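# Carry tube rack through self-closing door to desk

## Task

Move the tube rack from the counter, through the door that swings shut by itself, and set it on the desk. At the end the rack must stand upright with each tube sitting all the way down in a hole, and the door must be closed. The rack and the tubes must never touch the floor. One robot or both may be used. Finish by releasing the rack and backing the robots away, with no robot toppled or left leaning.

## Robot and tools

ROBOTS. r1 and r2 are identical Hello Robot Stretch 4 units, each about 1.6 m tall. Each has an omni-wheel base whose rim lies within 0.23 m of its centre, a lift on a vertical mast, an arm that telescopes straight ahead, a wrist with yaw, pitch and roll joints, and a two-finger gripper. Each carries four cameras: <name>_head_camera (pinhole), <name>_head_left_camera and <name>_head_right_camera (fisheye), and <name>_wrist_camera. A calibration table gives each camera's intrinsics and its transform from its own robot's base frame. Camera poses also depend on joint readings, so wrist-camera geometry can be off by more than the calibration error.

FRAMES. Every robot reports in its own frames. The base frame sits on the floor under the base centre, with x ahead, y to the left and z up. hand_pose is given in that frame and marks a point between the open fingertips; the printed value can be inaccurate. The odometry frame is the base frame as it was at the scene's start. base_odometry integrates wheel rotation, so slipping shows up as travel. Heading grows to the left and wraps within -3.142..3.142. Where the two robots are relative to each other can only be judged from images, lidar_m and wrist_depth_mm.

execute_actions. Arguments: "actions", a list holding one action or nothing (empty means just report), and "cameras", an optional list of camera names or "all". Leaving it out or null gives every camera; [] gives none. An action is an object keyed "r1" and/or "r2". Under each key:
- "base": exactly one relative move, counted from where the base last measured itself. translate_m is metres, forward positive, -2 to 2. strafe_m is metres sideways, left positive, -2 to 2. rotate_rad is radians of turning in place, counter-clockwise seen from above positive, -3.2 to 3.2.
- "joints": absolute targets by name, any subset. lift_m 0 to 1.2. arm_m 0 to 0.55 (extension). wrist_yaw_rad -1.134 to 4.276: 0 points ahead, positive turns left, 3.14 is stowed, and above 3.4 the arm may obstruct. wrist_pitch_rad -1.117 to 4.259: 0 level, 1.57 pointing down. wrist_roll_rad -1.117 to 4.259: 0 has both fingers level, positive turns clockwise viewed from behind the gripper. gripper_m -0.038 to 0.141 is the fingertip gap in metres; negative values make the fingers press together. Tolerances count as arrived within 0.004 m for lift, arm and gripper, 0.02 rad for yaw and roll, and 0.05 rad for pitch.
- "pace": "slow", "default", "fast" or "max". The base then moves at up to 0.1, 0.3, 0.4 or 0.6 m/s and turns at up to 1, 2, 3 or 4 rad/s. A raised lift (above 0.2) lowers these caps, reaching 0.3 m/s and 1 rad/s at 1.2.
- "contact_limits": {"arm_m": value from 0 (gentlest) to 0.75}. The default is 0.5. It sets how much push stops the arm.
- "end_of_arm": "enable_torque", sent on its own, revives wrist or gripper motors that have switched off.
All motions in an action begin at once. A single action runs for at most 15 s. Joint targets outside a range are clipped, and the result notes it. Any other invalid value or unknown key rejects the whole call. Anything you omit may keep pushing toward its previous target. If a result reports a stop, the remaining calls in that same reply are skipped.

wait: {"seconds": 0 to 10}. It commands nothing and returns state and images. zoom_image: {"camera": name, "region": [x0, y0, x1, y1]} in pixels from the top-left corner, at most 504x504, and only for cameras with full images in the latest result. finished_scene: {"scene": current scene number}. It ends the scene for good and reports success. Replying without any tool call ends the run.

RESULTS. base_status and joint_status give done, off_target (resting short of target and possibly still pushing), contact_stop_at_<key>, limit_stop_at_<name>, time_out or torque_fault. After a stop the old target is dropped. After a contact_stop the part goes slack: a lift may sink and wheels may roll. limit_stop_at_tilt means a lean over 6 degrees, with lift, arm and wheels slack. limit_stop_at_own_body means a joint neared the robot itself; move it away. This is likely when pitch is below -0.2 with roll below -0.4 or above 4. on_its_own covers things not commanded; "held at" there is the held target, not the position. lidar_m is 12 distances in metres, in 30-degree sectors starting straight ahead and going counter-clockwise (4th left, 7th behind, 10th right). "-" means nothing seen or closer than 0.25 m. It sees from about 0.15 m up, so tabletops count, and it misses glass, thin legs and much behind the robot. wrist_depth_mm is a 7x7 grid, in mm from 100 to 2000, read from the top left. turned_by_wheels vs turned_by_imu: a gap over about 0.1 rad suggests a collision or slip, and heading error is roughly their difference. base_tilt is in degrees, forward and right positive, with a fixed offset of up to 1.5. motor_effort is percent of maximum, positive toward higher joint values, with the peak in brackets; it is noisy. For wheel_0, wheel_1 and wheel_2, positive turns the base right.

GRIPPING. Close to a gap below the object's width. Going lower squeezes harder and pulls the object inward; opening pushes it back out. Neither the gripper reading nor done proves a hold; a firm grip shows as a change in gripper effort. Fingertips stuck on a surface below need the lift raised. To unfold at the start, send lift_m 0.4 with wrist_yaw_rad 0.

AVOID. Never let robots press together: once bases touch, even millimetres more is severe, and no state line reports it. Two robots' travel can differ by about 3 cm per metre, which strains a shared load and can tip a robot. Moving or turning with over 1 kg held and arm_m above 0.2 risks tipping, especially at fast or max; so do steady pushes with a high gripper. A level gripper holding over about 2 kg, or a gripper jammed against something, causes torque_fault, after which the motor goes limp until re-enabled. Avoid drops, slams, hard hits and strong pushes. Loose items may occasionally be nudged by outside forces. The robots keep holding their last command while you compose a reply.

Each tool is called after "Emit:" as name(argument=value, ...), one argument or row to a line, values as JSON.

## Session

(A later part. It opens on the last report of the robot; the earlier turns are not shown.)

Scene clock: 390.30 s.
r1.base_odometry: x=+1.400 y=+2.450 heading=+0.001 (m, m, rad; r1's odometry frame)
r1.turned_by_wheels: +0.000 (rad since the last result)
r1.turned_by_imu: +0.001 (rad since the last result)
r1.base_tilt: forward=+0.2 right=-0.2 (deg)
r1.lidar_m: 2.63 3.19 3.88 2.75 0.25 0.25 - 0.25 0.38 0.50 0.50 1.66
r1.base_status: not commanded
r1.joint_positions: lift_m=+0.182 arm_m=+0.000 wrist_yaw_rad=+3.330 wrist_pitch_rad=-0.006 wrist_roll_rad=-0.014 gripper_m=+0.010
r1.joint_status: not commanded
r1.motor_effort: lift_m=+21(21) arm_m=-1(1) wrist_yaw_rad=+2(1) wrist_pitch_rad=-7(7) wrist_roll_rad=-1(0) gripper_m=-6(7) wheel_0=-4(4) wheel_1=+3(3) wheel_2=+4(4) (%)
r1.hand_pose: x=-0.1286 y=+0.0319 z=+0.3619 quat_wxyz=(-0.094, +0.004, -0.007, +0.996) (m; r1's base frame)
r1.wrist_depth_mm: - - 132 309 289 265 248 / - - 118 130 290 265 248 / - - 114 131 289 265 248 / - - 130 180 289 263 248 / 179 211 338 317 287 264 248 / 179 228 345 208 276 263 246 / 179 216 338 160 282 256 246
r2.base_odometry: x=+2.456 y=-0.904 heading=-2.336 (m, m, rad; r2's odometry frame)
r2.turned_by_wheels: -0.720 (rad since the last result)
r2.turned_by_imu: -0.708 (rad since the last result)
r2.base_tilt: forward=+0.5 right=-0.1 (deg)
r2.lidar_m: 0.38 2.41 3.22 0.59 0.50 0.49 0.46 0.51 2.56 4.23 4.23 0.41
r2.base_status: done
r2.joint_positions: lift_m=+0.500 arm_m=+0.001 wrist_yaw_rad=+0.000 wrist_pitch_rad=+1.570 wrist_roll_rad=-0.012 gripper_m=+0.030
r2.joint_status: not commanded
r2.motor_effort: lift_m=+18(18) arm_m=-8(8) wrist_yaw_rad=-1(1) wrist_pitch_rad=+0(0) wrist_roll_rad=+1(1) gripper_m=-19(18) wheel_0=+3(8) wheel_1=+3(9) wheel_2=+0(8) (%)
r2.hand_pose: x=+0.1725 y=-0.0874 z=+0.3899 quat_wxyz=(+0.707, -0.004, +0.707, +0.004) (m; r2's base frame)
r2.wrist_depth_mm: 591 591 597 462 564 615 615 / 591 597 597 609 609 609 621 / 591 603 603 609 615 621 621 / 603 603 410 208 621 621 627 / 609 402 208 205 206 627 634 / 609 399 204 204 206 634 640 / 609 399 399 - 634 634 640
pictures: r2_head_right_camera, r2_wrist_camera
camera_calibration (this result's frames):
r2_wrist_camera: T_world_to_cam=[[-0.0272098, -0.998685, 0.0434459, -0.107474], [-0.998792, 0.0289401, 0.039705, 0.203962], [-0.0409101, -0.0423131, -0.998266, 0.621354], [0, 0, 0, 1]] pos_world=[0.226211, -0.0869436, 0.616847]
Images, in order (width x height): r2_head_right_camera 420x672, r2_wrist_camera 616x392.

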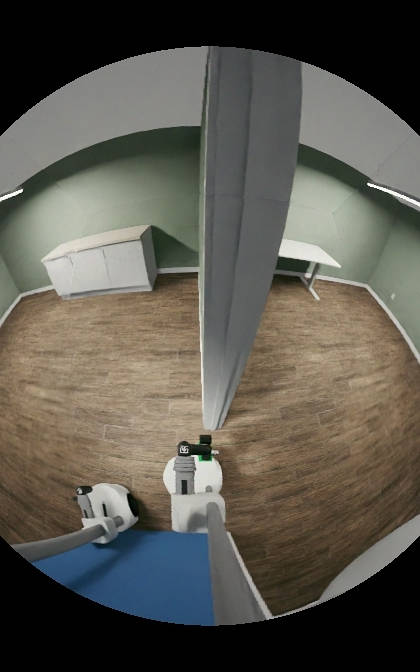

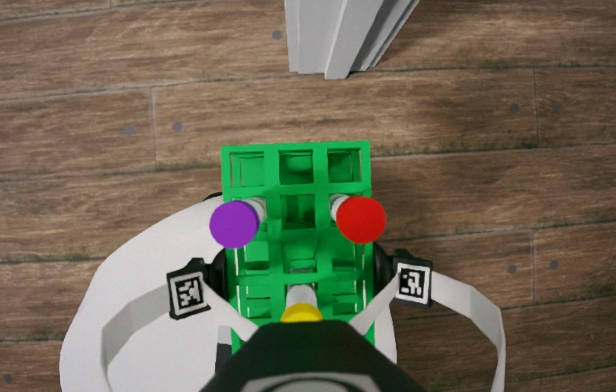

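Emit:
execute_actions(
  actions=[
    {"r2": {"base": {"strafe_m": -1.05}, "pace": "max"}},
  ],
  cameras=["r2_wrist_camera", "r2_head_camera", "r1_head_right_camera"],
)

Scene clock: 396.43 s.
r1.base_odometry: x=+1.400 y=+2.450 heading=+0.001 (m, m, rad; r1's odometry frame)
r1.turned_by_wheels: +0.000 (rad since the last result)
r1.turned_by_imu: +0.002 (rad since the last result)
r1.base_tilt: forward=+0.3 right=-0.3 (deg)
r1.lidar_m: 2.62 3.17 3.85 2.78 0.25 0.25 - 0.25 0.38 1.49 1.03 1.67
r1.base_status: not commanded
r1.joint_positions: lift_m=+0.182 arm_m=+0.000 wrist_yaw_rad=+3.330 wrist_pitch_rad=-0.006 wrist_roll_rad=-0.014 gripper_m=+0.010
r1.joint_status: not commanded
r1.motor_effort: lift_m=+21(21) arm_m=-1(1) wrist_yaw_rad=+1(0) wrist_pitch_rad=-7(7) wrist_roll_rad=-1(1) gripper_m=-6(6) wheel_0=-4(4) wheel_1=+3(3) wheel_2=+4(4) (%)
r1.hand_pose: x=-0.1286 y=+0.0319 z=+0.3619 quat_wxyz=(-0.094, +0.004, -0.007, +0.996) (m; r1's base frame)
r1.wrist_depth_mm: - - 132 307 289 264 248 / - - 118 130 290 264 248 / - - 114 131 290 265 248 / - - 130 178 290 265 248 / 178 210 340 315 287 265 247 / 179 228 345 208 276 263 245 / 179 216 336 161 282 257 245
r2.base_odometry: x=+1.699 y=-0.176 heading=-2.336 (m, m, rad; r2's odometry frame)
r2.turned_by_wheels: +0.000 (rad since the last result)
r2.turned_by_imu: -0.001 (rad since the last result)
r2.base_tilt: forward=+0.7 right=+0.0 (deg)
r2.lidar_m: 2.14 1.20 0.93 1.49 0.94 1.15 1.80 1.87 2.52 3.18 3.27 2.29
r2.base_status: done
r2.joint_positions: lift_m=+0.500 arm_m=+0.001 wrist_yaw_rad=+0.000 wrist_pitch_rad=+1.570 wrist_roll_rad=-0.012 gripper_m=+0.030
r2.joint_status: not commanded
r2.motor_effort: lift_m=+19(19) arm_m=-8(8) wrist_yaw_rad=-1(1) wrist_pitch_rad=+0(0) wrist_roll_rad=+1(1) gripper_m=-22(19) wheel_0=-1(13) wheel_1=+2(12) wheel_2=+0(0) (%)
r2.hand_pose: x=+0.1725 y=-0.0874 z=+0.3899 quat_wxyz=(+0.707, -0.004, +0.707, +0.004) (m; r2's base frame)
r2.wrist_depth_mm: 591 591 591 603 609 609 615 / 591 597 603 603 615 621 621 / 597 603 603 609 615 615 627 / 603 603 410 204 621 621 627 / 603 404 207 205 207 627 634 / 609 397 204 205 206 634 640 / 609 399 402 - 634 634 640
pictures: r1_head_right_camera, r2_head_camera, r2_wrist_camera
camera_calibration (this result's frames):
r2_wrist_camera: T_world_to_cam=[[-0.0272123, -0.998685, 0.0434442, -0.107471], [-0.998795, 0.0289398, 0.039643, 0.204003], [-0.0408481, -0.0423131, -0.998269, 0.621313], [0, 0, 0, 1]] pos_world=[0.226212, -0.0869436, 0.616819]
Images, in order (width x height): r1_head_right_camera 420x672, r2_head_camera 420x560, r2_wrist_camera 616x392.

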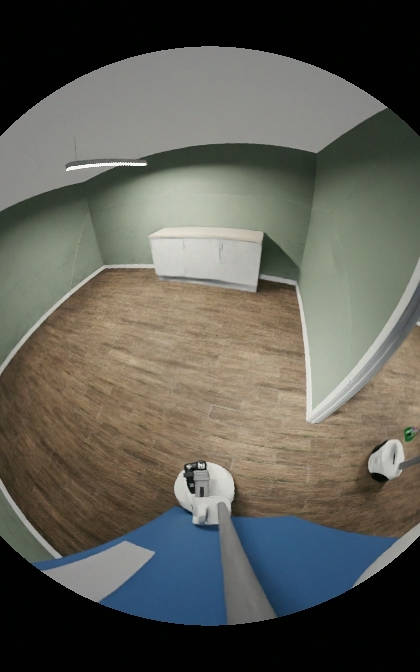

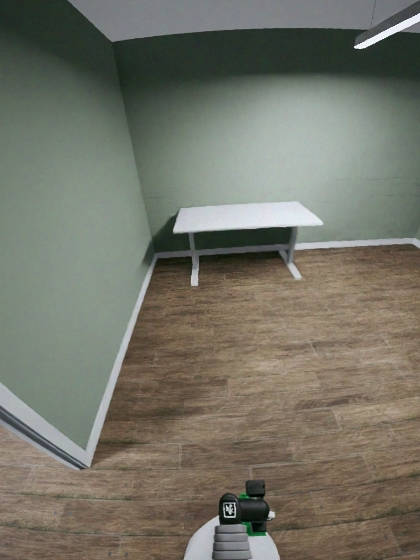

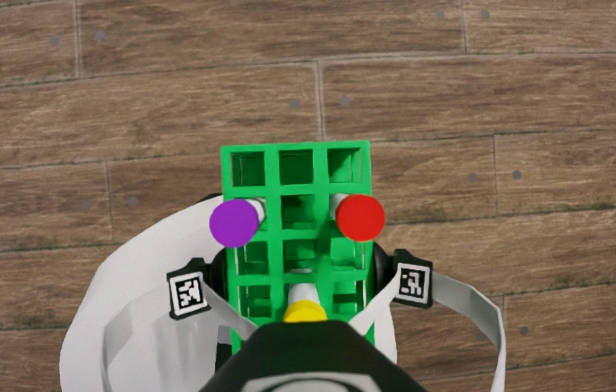

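Emit:
execute_actions(
  actions=[
    {"r1": {"base": {"strafe_m": -0.88}, "pace": "default"}, "r2": {"base": {"translate_m": 1.8}, "joints": {"lift_m": 0.96, "arm_m": 0.04}, "pace": "max"}},
  ],
  cameras=["r2_wrist_camera", "r2_head_right_camera", "r1_head_left_camera"],
)

Scene clock: 414.10 s.
r1.base_odometry: x=+1.400 y=+1.570 heading=+0.001 (m, m, rad; r1's odometry frame)
r1.turned_by_wheels: +0.000 (rad since the last result)
r1.turned_by_imu: +0.000 (rad since the last result)
r1.base_tilt: forward=+0.1 right=-0.3 (deg)
r1.lidar_m: 0.45 0.47 0.28 0.25 0.25 0.30 0.44 2.12 3.95 4.04 1.83 0.45
r1.base_status: done
r1.joint_positions: lift_m=+0.182 arm_m=+0.000 wrist_yaw_rad=+3.330 wrist_pitch_rad=-0.006 wrist_roll_rad=-0.014 gripper_m=+0.010
r1.joint_status: not commanded
r1.motor_effort: lift_m=+21(21) arm_m=-1(1) wrist_yaw_rad=+1(1) wrist_pitch_rad=-7(7) wrist_roll_rad=-1(1) gripper_m=-6(5) wheel_0=+0(7) wheel_1=+0(12) wheel_2=+0(4) (%)
r1.hand_pose: x=-0.1286 y=+0.0319 z=+0.3619 quat_wxyz=(-0.094, +0.004, -0.007, +0.996) (m; r1's base frame)
r1.wrist_depth_mm: - - 132 - 535 382 283 / - - 118 130 535 394 290 / - - 114 131 535 399 291 / - - 130 179 1863 407 294 / 178 210 - - 1863 404 296 / 179 228 1336 209 488 402 296 / 178 217 866 161 521 357 293
r2.base_odometry: x=+0.452 y=-1.475 heading=-2.336 (m, m, rad; r2's odometry frame)
r2.turned_by_wheels: +0.000 (rad since the last result)
r2.turned_by_imu: -0.006 (rad since the last result)
r2.base_tilt: forward=+0.5 right=-0.1 (deg)
r2.lidar_m: 0.35 0.36 0.51 0.85 0.90 1.21 3.16 3.69 3.28 3.12 0.54 0.28
r2.base_status: done
r2.joint_positions: lift_m=+0.960 arm_m=+0.039 wrist_yaw_rad=+0.000 wrist_pitch_rad=+1.570 wrist_roll_rad=-0.012 gripper_m=+0.030
r2.joint_status: all done
r2.motor_effort: lift_m=+24(28) arm_m=+8(9) wrist_yaw_rad=-1(1) wrist_pitch_rad=+1(2) wrist_roll_rad=+2(1) gripper_m=-22(19) wheel_0=+0(7) wheel_1=+1(9) wheel_2=+1(15) (%)
r2.hand_pose: x=+0.2097 y=-0.0874 z=+0.8495 quat_wxyz=(+0.707, -0.004, +0.707, +0.004) (m; r2's base frame)
r2.wrist_depth_mm: 340 340 343 345 351 351 353 / 340 345 1060 1060 1078 1078 1060 / 1042 1060 1060 1078 1078 1098 1098 / 1060 1060 1060 204 1078 1078 1098 / 1060 1078 208 205 208 1098 1118 / 1060 1060 204 205 206 1098 1118 / 1078 1078 1078 - 1098 1118 1118
pictures: r1_head_left_camera, r2_head_right_camera, r2_wrist_camera
camera_calibration (this result's frames):
r2_wrist_camera: T_world_to_cam=[[-0.0271749, -0.998686, 0.04344, -0.126429], [-0.998802, 0.0288957, 0.0394883, 0.223081], [-0.0406917, -0.0423149, -0.998275, 1.08159], [0, 0, 0, 1]] pos_world=[0.26339, -0.0869412, 1.07641]
Images, in order (width x height): r1_head_left_camera 420x672, r2_head_right_camera 420x672, r2_wrist_camera 616x392.

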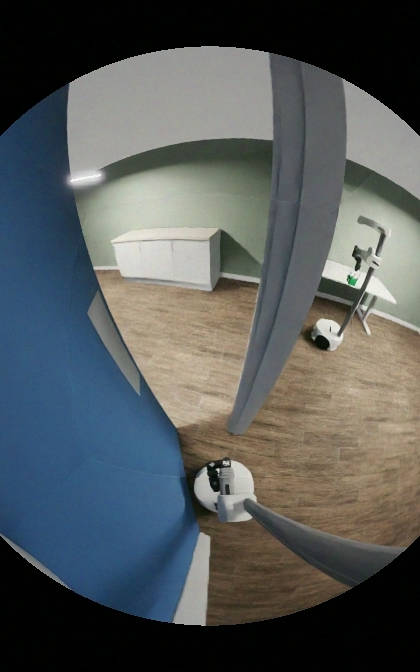

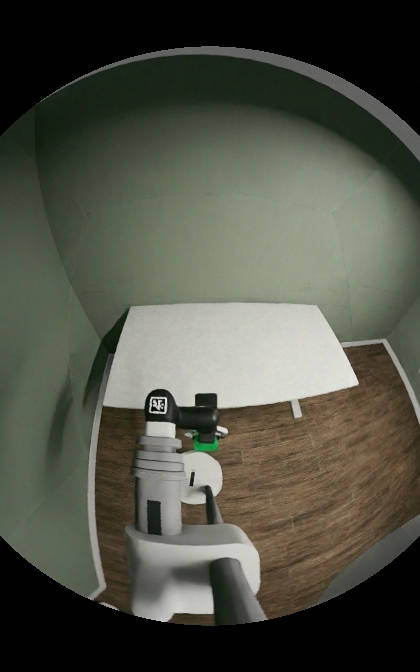

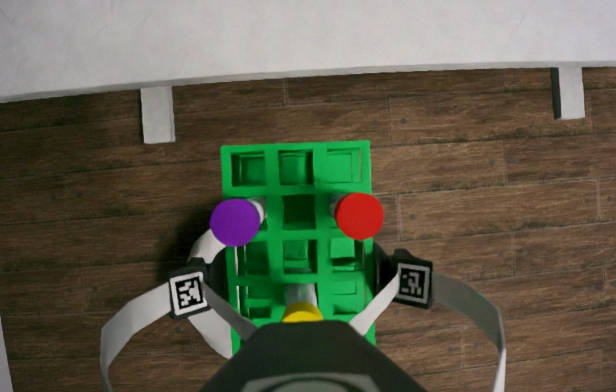

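Emit:
execute_actions(
  actions=[
    {"r1": {"base": {"strafe_m": -0.15}, "pace": "slow"}, "r2": {"joints": {"lift_m": 0.93, "arm_m": 0.42}, "pace": "fast"}},
  ],
  cameras=["r2_wrist_camera", "r1_head_left_camera"],
)

Scene clock: 425.23 s.
r1.base_odometry: x=+1.400 y=+1.420 heading=+0.001 (m, m, rad; r1's odometry frame)
r1.turned_by_wheels: +0.000 (rad since the last result)
r1.turned_by_imu: +0.000 (rad since the last result)
r1.base_tilt: forward=+0.1 right=-0.2 (deg)
r1.lidar_m: 0.39 0.28 0.25 0.25 0.25 0.42 1.83 2.19 3.88 3.88 1.76 1.71
r1.base_status: done
r1.joint_positions: lift_m=+0.182 arm_m=+0.000 wrist_yaw_rad=+3.330 wrist_pitch_rad=-0.006 wrist_roll_rad=-0.014 gripper_m=+0.010
r1.joint_status: not commanded
r1.motor_effort: lift_m=+21(21) arm_m=-1(1) wrist_yaw_rad=+2(1) wrist_pitch_rad=-7(7) wrist_roll_rad=-1(1) gripper_m=-5(4) wheel_0=+2(9) wheel_1=-2(9) wheel_2=+0(2) (%)
r1.hand_pose: x=-0.1286 y=+0.0318 z=+0.3619 quat_wxyz=(-0.094, +0.004, -0.007, +0.996) (m; r1's base frame)
r1.wrist_depth_mm: - - 132 - 1863 1661 466 / - - 118 130 1863 1708 466 / - - 114 130 1863 1708 466 / - - 130 179 1921 1618 459 / 178 211 - - 1808 1661 466 / 179 229 1336 208 1160 1229 466 / 179 217 866 161 891 668 462
r2.base_odometry: x=+0.452 y=-1.475 heading=-2.336 (m, m, rad; r2's odometry frame)
r2.turned_by_wheels: +0.000 (rad since the last result)
r2.turned_by_imu: +0.003 (rad since the last result)
r2.base_tilt: forward=+0.6 right=-0.1 (deg)
r2.lidar_m: 0.35 0.39 0.48 0.85 0.91 1.21 3.15 3.69 3.28 3.13 0.51 0.38
r2.base_status: not commanded
r2.joint_positions: lift_m=+0.930 arm_m=+0.419 wrist_yaw_rad=+0.000 wrist_pitch_rad=+1.570 wrist_roll_rad=-0.012 gripper_m=+0.030
r2.joint_status: all done
r2.motor_effort: lift_m=+17(22) arm_m=+8(8) wrist_yaw_rad=-2(2) wrist_pitch_rad=+1(1) wrist_roll_rad=+2(1) gripper_m=-20(22) wheel_0=+0(0) wheel_1=+1(1) wheel_2=+1(0) (%)
r2.hand_pose: x=+0.5897 y=-0.0874 z=+0.8200 quat_wxyz=(+0.707, -0.004, +0.707, +0.004) (m; r2's base frame)
r2.wrist_depth_mm: 309 310 314 315 319 320 324 / 310 312 315 317 320 324 325 / 312 315 317 320 324 325 325 / 315 317 317 204 325 327 330 / 315 319 208 205 207 329 332 / 319 319 204 205 206 330 334 / 322 322 325 - 332 334 338
pictures: r1_head_left_camera, r2_wrist_camera
camera_calibration (this result's frames):
r2_wrist_camera: T_world_to_cam=[[-0.0269897, -0.998692, 0.0434366, -0.114931], [-0.998813, 0.0287051, 0.0393646, 0.603876], [-0.0405599, -0.0423226, -0.99828, 1.06761], [0, 0, 0, 1]] pos_world=[0.643359, -0.086931, 1.047]
Images, in order (width x height): r1_head_left_camera 420x672, r2_wrist_camera 616x392.

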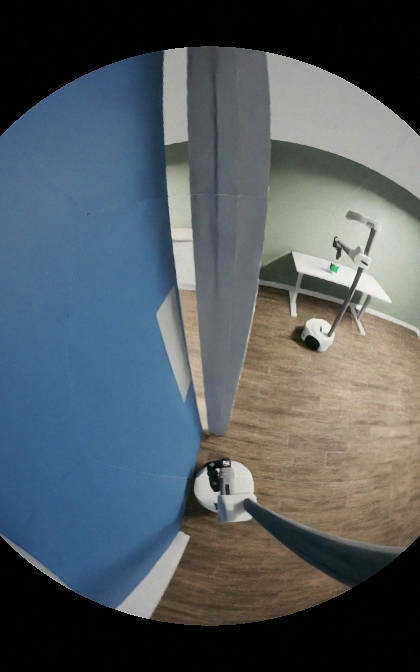

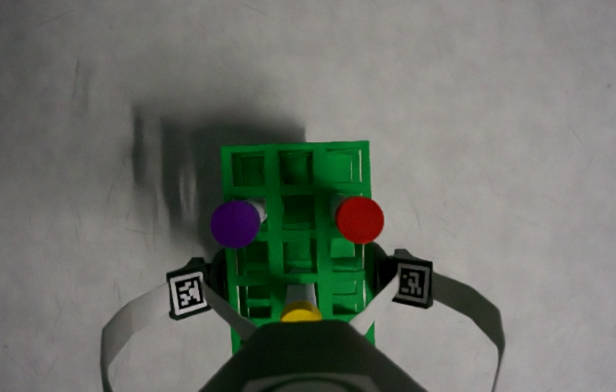

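Emit:
execute_actions(
  actions=[
    {"r1": {"base": {"strafe_m": -0.06}, "pace": "default"}, "r2": {"joints": {"lift_m": 0.898, "gripper_m": 0.05}, "pace": "default"}},
  ],
  cameras=["r2_wrist_camera"],
)

Scene clock: 429.50 s.
r1.base_odometry: x=+1.400 y=+1.360 heading=+0.001 (m, m, rad; r1's odometry frame)
r1.turned_by_wheels: +0.000 (rad since the last result)
r1.turned_by_imu: +0.001 (rad since the last result)
r1.base_tilt: forward=+0.1 right=-0.4 (deg)
r1.lidar_m: 0.41 0.25 0.25 0.25 0.28 0.53 1.85 2.21 3.81 3.84 1.77 1.67
r1.base_status: done
r1.joint_positions: lift_m=+0.182 arm_m=+0.000 wrist_yaw_rad=+3.330 wrist_pitch_rad=-0.006 wrist_roll_rad=-0.014 gripper_m=+0.010
r1.joint_status: not commanded
r1.motor_effort: lift_m=+21(21) arm_m=-1(1) wrist_yaw_rad=+0(1) wrist_pitch_rad=-7(7) wrist_roll_rad=-1(0) gripper_m=-5(6) wheel_0=+1(9) wheel_1=+0(10) wheel_2=-1(5) (%)
r1.hand_pose: x=-0.1286 y=+0.0319 z=+0.3619 quat_wxyz=(-0.094, +0.004, -0.007, +0.996) (m; r1's base frame)
r1.wrist_depth_mm: - - 132 - 1921 1708 492 / - - 118 130 1983 1708 488 / - - 113 131 1863 1708 492 / - - 130 179 1921 1708 492 / 178 211 - - 1863 1708 488 / 179 229 1336 208 1160 1336 488 / 179 216 854 161 866 878 492
r2.base_odometry: x=+0.452 y=-1.475 heading=-2.336 (m, m, rad; r2's odometry frame)
r2.turned_by_wheels: +0.000 (rad since the last result)
r2.turned_by_imu: +0.001 (rad since the last result)
r2.base_tilt: forward=+0.6 right=-0.1 (deg)
r2.lidar_m: 0.33 0.37 0.51 0.85 0.90 1.23 1.81 3.73 3.29 3.13 0.52 0.38
r2.base_status: not commanded
r2.joint_positions: lift_m=+0.898 arm_m=+0.419 wrist_yaw_rad=+0.000 wrist_pitch_rad=+1.570 wrist_roll_rad=-0.012 gripper_m=+0.050
r2.joint_status: all done
r2.motor_effort: lift_m=+17(16) arm_m=+8(8) wrist_yaw_rad=-2(2) wrist_pitch_rad=+1(1) wrist_roll_rad=+2(1) gripper_m=-15(22) wheel_0=+0(0) wheel_1=+1(1) wheel_2=+1(1) (%)
r2.hand_pose: x=+0.5897 y=-0.0874 z=+0.7881 quat_wxyz=(+0.707, -0.004, +0.707, +0.004) (m; r2's base frame)
r2.wrist_depth_mm: 277 279 282 283 287 290 290 / 279 281 282 286 287 291 293 / 282 283 285 287 290 291 294 / 283 286 286 211 291 296 297 / 285 287 211 212 216 296 298 / 287 289 213 210 246 298 301 / 289 291 293 - 297 300 303
pictures: r2_wrist_camera
camera_calibration (this result's frames):
r2_wrist_camera: T_world_to_cam=[[-0.0269893, -0.998692, 0.0434369, -0.113543], [-0.998812, 0.0287051, 0.0393739, 0.605125], [-0.0405692, -0.0423226, -0.99828, 1.03571], [0, 0, 0, 1]] pos_world=[0.64336, -0.086931, 1.01504]
Images, in order (width x height): r2_wrist_camera 616x392.

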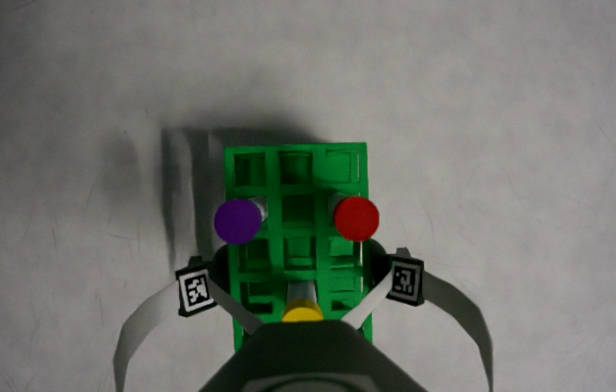

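Emit:
execute_actions(
  actions=[
    {"r1": {"base": {"strafe_m": -0.1}, "pace": "fast"}, "r2": {"joints": {"gripper_m": 0.12}, "pace": "default"}},
  ],
  cameras=["r2_wrist_camera", "r1_head_left_camera"],
)

Scene clock: 434.60 s.
r1.base_odometry: x=+1.400 y=+1.260 heading=+0.001 (m, m, rad; r1's odometry frame)
r1.turned_by_wheels: +0.000 (rad since the last result)
r1.turned_by_imu: +0.001 (rad since the last result)
r1.base_tilt: forward=+0.1 right=-0.3 (deg)
r1.lidar_m: 0.47 0.37 0.31 0.30 0.40 0.61 1.89 2.24 3.73 3.74 2.43 1.62
r1.base_status: done
r1.joint_positions: lift_m=+0.182 arm_m=+0.000 wrist_yaw_rad=+3.330 wrist_pitch_rad=-0.006 wrist_roll_rad=-0.014 gripper_m=+0.010
r1.joint_status: not commanded
r1.motor_effort: lift_m=+21(21) arm_m=-1(1) wrist_yaw_rad=+2(0) wrist_pitch_rad=-7(7) wrist_roll_rad=-1(0) gripper_m=-5(6) wheel_0=-1(10) wheel_1=+2(12) wheel_2=+0(1) (%)
r1.hand_pose: x=-0.1286 y=+0.0318 z=+0.3619 quat_wxyz=(-0.094, +0.004, -0.007, +0.996) (m; r1's base frame)
r1.wrist_depth_mm: - - 132 - 1921 1756 1098 / - - 118 130 1921 1708 1078 / - - 113 130 1921 1756 1182 / - - 130 179 1921 1756 1205 / 179 211 - - 1921 1708 1229 / 180 228 1336 208 1138 1366 1098 / 179 216 878 160 891 891 854
r2.base_odometry: x=+0.452 y=-1.475 heading=-2.336 (m, m, rad; r2's odometry frame)
r2.turned_by_wheels: +0.000 (rad since the last result)
r2.turned_by_imu: +0.002 (rad since the last result)
r2.base_tilt: forward=+0.6 right=-0.2 (deg)
r2.lidar_m: 0.35 0.38 0.53 0.85 0.89 1.23 1.67 3.71 3.28 3.13 0.54 0.39
r2.base_status: not commanded
r2.joint_positions: lift_m=+0.898 arm_m=+0.419 wrist_yaw_rad=+0.000 wrist_pitch_rad=+1.570 wrist_roll_rad=-0.012 gripper_m=+0.120
r2.joint_status: all done
r2.motor_effort: lift_m=+16(16) arm_m=+8(8) wrist_yaw_rad=-1(2) wrist_pitch_rad=-1(4) wrist_roll_rad=+0(1) gripper_m=-2(17) wheel_0=+0(0) wheel_1=+1(1) wheel_2=+1(1) (%)
r2.hand_pose: x=+0.5896 y=-0.0874 z=+0.7881 quat_wxyz=(+0.707, -0.004, +0.707, +0.004) (m; r2's base frame)
r2.wrist_depth_mm: 278 279 282 285 286 290 291 / 278 282 285 286 289 291 293 / 282 285 285 287 290 293 296 / 283 286 286 214 293 294 297 / 285 286 250 216 253 297 300 / 287 289 216 160 296 300 301 / 289 291 293 - 298 301 303
pictures: r1_head_left_camera, r2_wrist_camera
camera_calibration (this result's frames):
r2_wrist_camera: T_world_to_cam=[[-0.0271473, -0.998687, 0.043453, -0.113468], [-0.998783, 0.0288888, 0.0399666, 0.604471], [-0.0411694, -0.0423152, -0.998256, 1.03604], [0, 0, 0, 1]] pos_world=[0.643308, -0.0869409, 1.015]
Images, in order (width x height): r1_head_left_camera 420x672, r2_wrist_camera 616x392.

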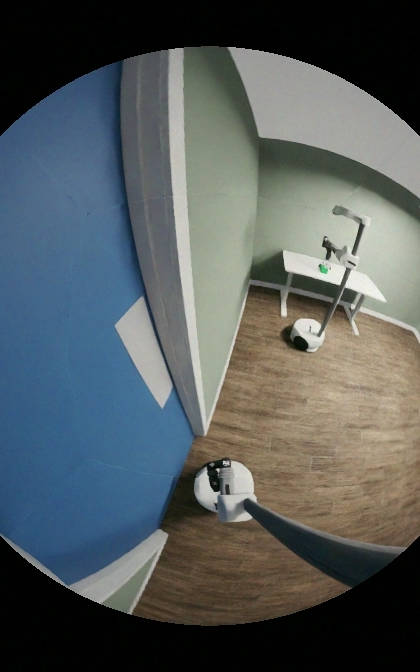

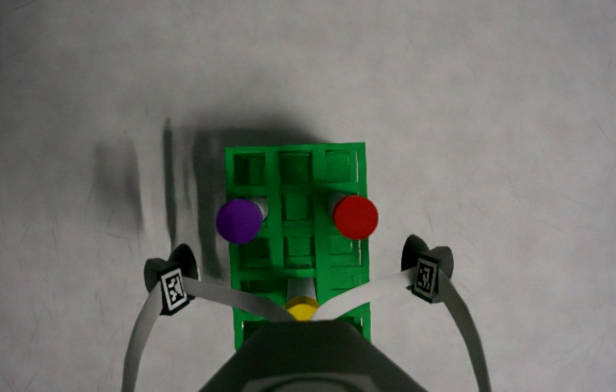

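Emit:
execute_actions(
  actions=[
    {"r1": {"base": {"strafe_m": -0.4}, "pace": "max"}, "r2": {"base": {"translate_m": -0.35}, "joints": {"lift_m": 1.02, "arm_m": 0.05}, "pace": "fast"}},
  ],
  cameras=["r2_head_camera", "r2_head_right_camera", "r1_head_left_camera"],
)

Scene clock: 448.53 s.
r1.base_odometry: x=+1.401 y=+0.860 heading=+0.001 (m, m, rad; r1's odometry frame)
r1.turned_by_wheels: +0.000 (rad since the last result)
r1.turned_by_imu: +0.000 (rad since the last result)
r1.base_tilt: forward=+0.2 right=-0.2 (deg)
r1.lidar_m: 1.18 0.71 0.66 0.70 0.85 1.42 2.01 2.36 3.32 3.37 2.27 1.04
r1.base_status: done
r1.joint_positions: lift_m=+0.182 arm_m=+0.000 wrist_yaw_rad=+3.330 wrist_pitch_rad=-0.006 wrist_roll_rad=-0.014 gripper_m=+0.010
r1.joint_status: not commanded
r1.motor_effort: lift_m=+21(21) arm_m=-1(1) wrist_yaw_rad=-1(2) wrist_pitch_rad=-7(7) wrist_roll_rad=-1(1) gripper_m=-7(7) wheel_0=-2(12) wheel_1=+0(16) wheel_2=+0(0) (%)
r1.hand_pose: x=-0.1286 y=+0.0318 z=+0.3619 quat_wxyz=(-0.094, +0.004, -0.007, +0.996) (m; r1's base frame)
r1.wrist_depth_mm: - - 132 - - 1808 1661 / - - 118 130 - 1863 1708 / - - 113 130 - 1756 1708 / - - 130 180 - 1863 1661 / 179 211 - - - 1863 1708 / 179 228 1336 208 1138 1397 1336 / 179 217 878 161 904 878 917
r2.base_odometry: x=+0.695 y=-1.222 heading=-2.337 (m, m, rad; r2's odometry frame)
r2.turned_by_wheels: +0.000 (rad since the last result)
r2.turned_by_imu: +0.003 (rad since the last result)
r2.base_tilt: forward=+0.6 right=-0.1 (deg)
r2.lidar_m: 0.69 0.74 0.91 0.84 0.90 1.18 1.08 3.36 3.27 3.13 1.04 0.73
r2.base_status: done
r2.joint_positions: lift_m=+1.020 arm_m=+0.051 wrist_yaw_rad=+0.000 wrist_pitch_rad=+1.570 wrist_roll_rad=-0.012 gripper_m=+0.120
r2.joint_status: all done
r2.motor_effort: lift_m=+25(26) arm_m=-8(8) wrist_yaw_rad=-1(2) wrist_pitch_rad=-1(1) wrist_roll_rad=+1(1) gripper_m=-2(1) wheel_0=-2(7) wheel_1=-1(9) wheel_2=-3(12) (%)
r2.hand_pose: x=+0.2225 y=-0.0874 z=+0.9094 quat_wxyz=(+0.707, -0.004, +0.707, +0.004) (m; r2's base frame)
r2.wrist_depth_mm: 1078 1098 1098 1118 1138 1118 1138 / 1118 1098 1118 1118 1118 1138 1138 / 1098 1118 1138 1138 1138 1138 1160 / 1118 1098 1138 1138 1138 1160 1160 / 1118 1118 917 917 1160 1138 1182 / 1118 1138 917 160 1160 1182 1205 / 1138 1138 1160 - 1160 1182 1182
pictures: r1_head_left_camera, r2_head_camera, r2_head_right_camera
Images, in order (width x height): r1_head_left_camera 420x672, r2_head_camera 420x560, r2_head_right_camera 420x672.

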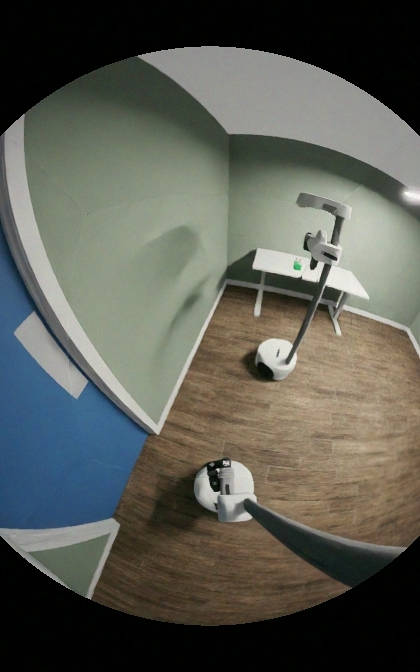

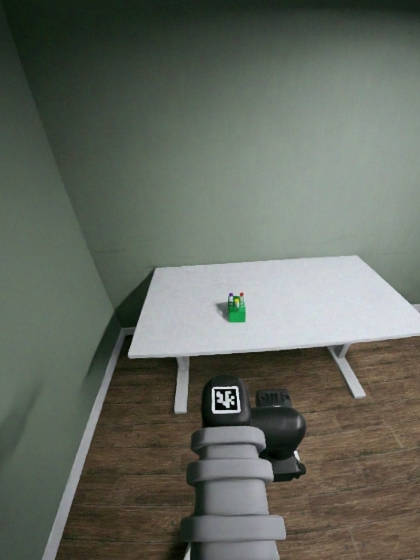

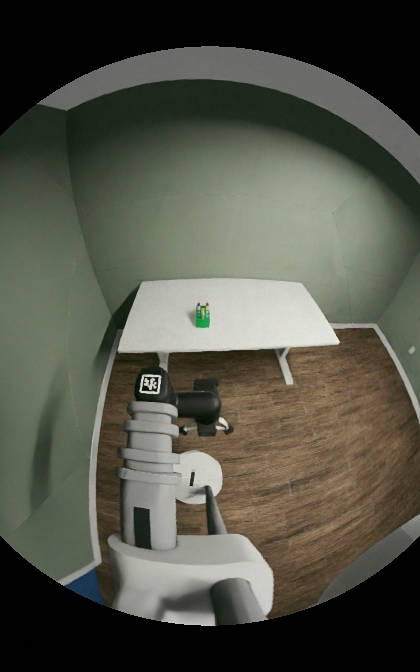

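Emit:
zoom_image(
  camera="r2_head_camera",
  region=[205, 280, 270, 335],
)

Emit:
zoom_image(
  camera="r1_head_left_camera",
  region=[0, 220, 220, 560],
)

Region (205, 280, 270, 335) of r2_head_camera's 420x560 image, scaled by 7.754, with more detail than that image has; it fills the top 426 rows of this view, and the rest is white.

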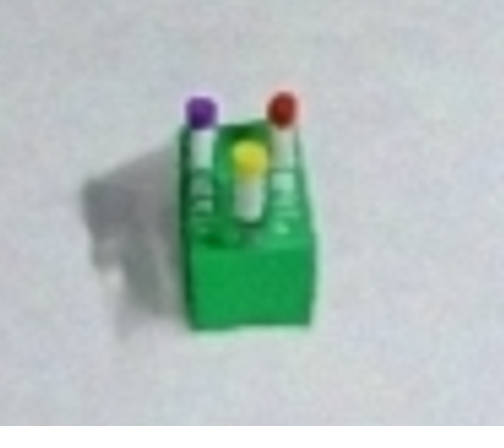

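Region (0, 220, 220, 560) of r1_head_left_camera's 420x672 image, scaled by 1.482, with more detail than that image has; it fills the left 326 columns of this view, and the rest is white.

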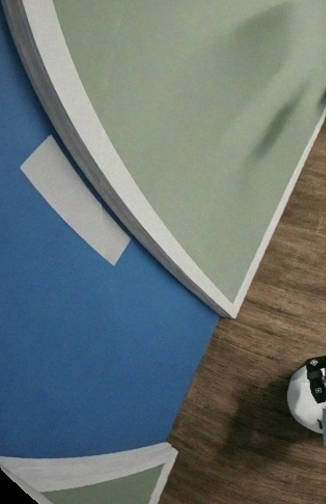

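Emit:
finished_scene(
  scene=1,
)

The scene is finished: the task was done.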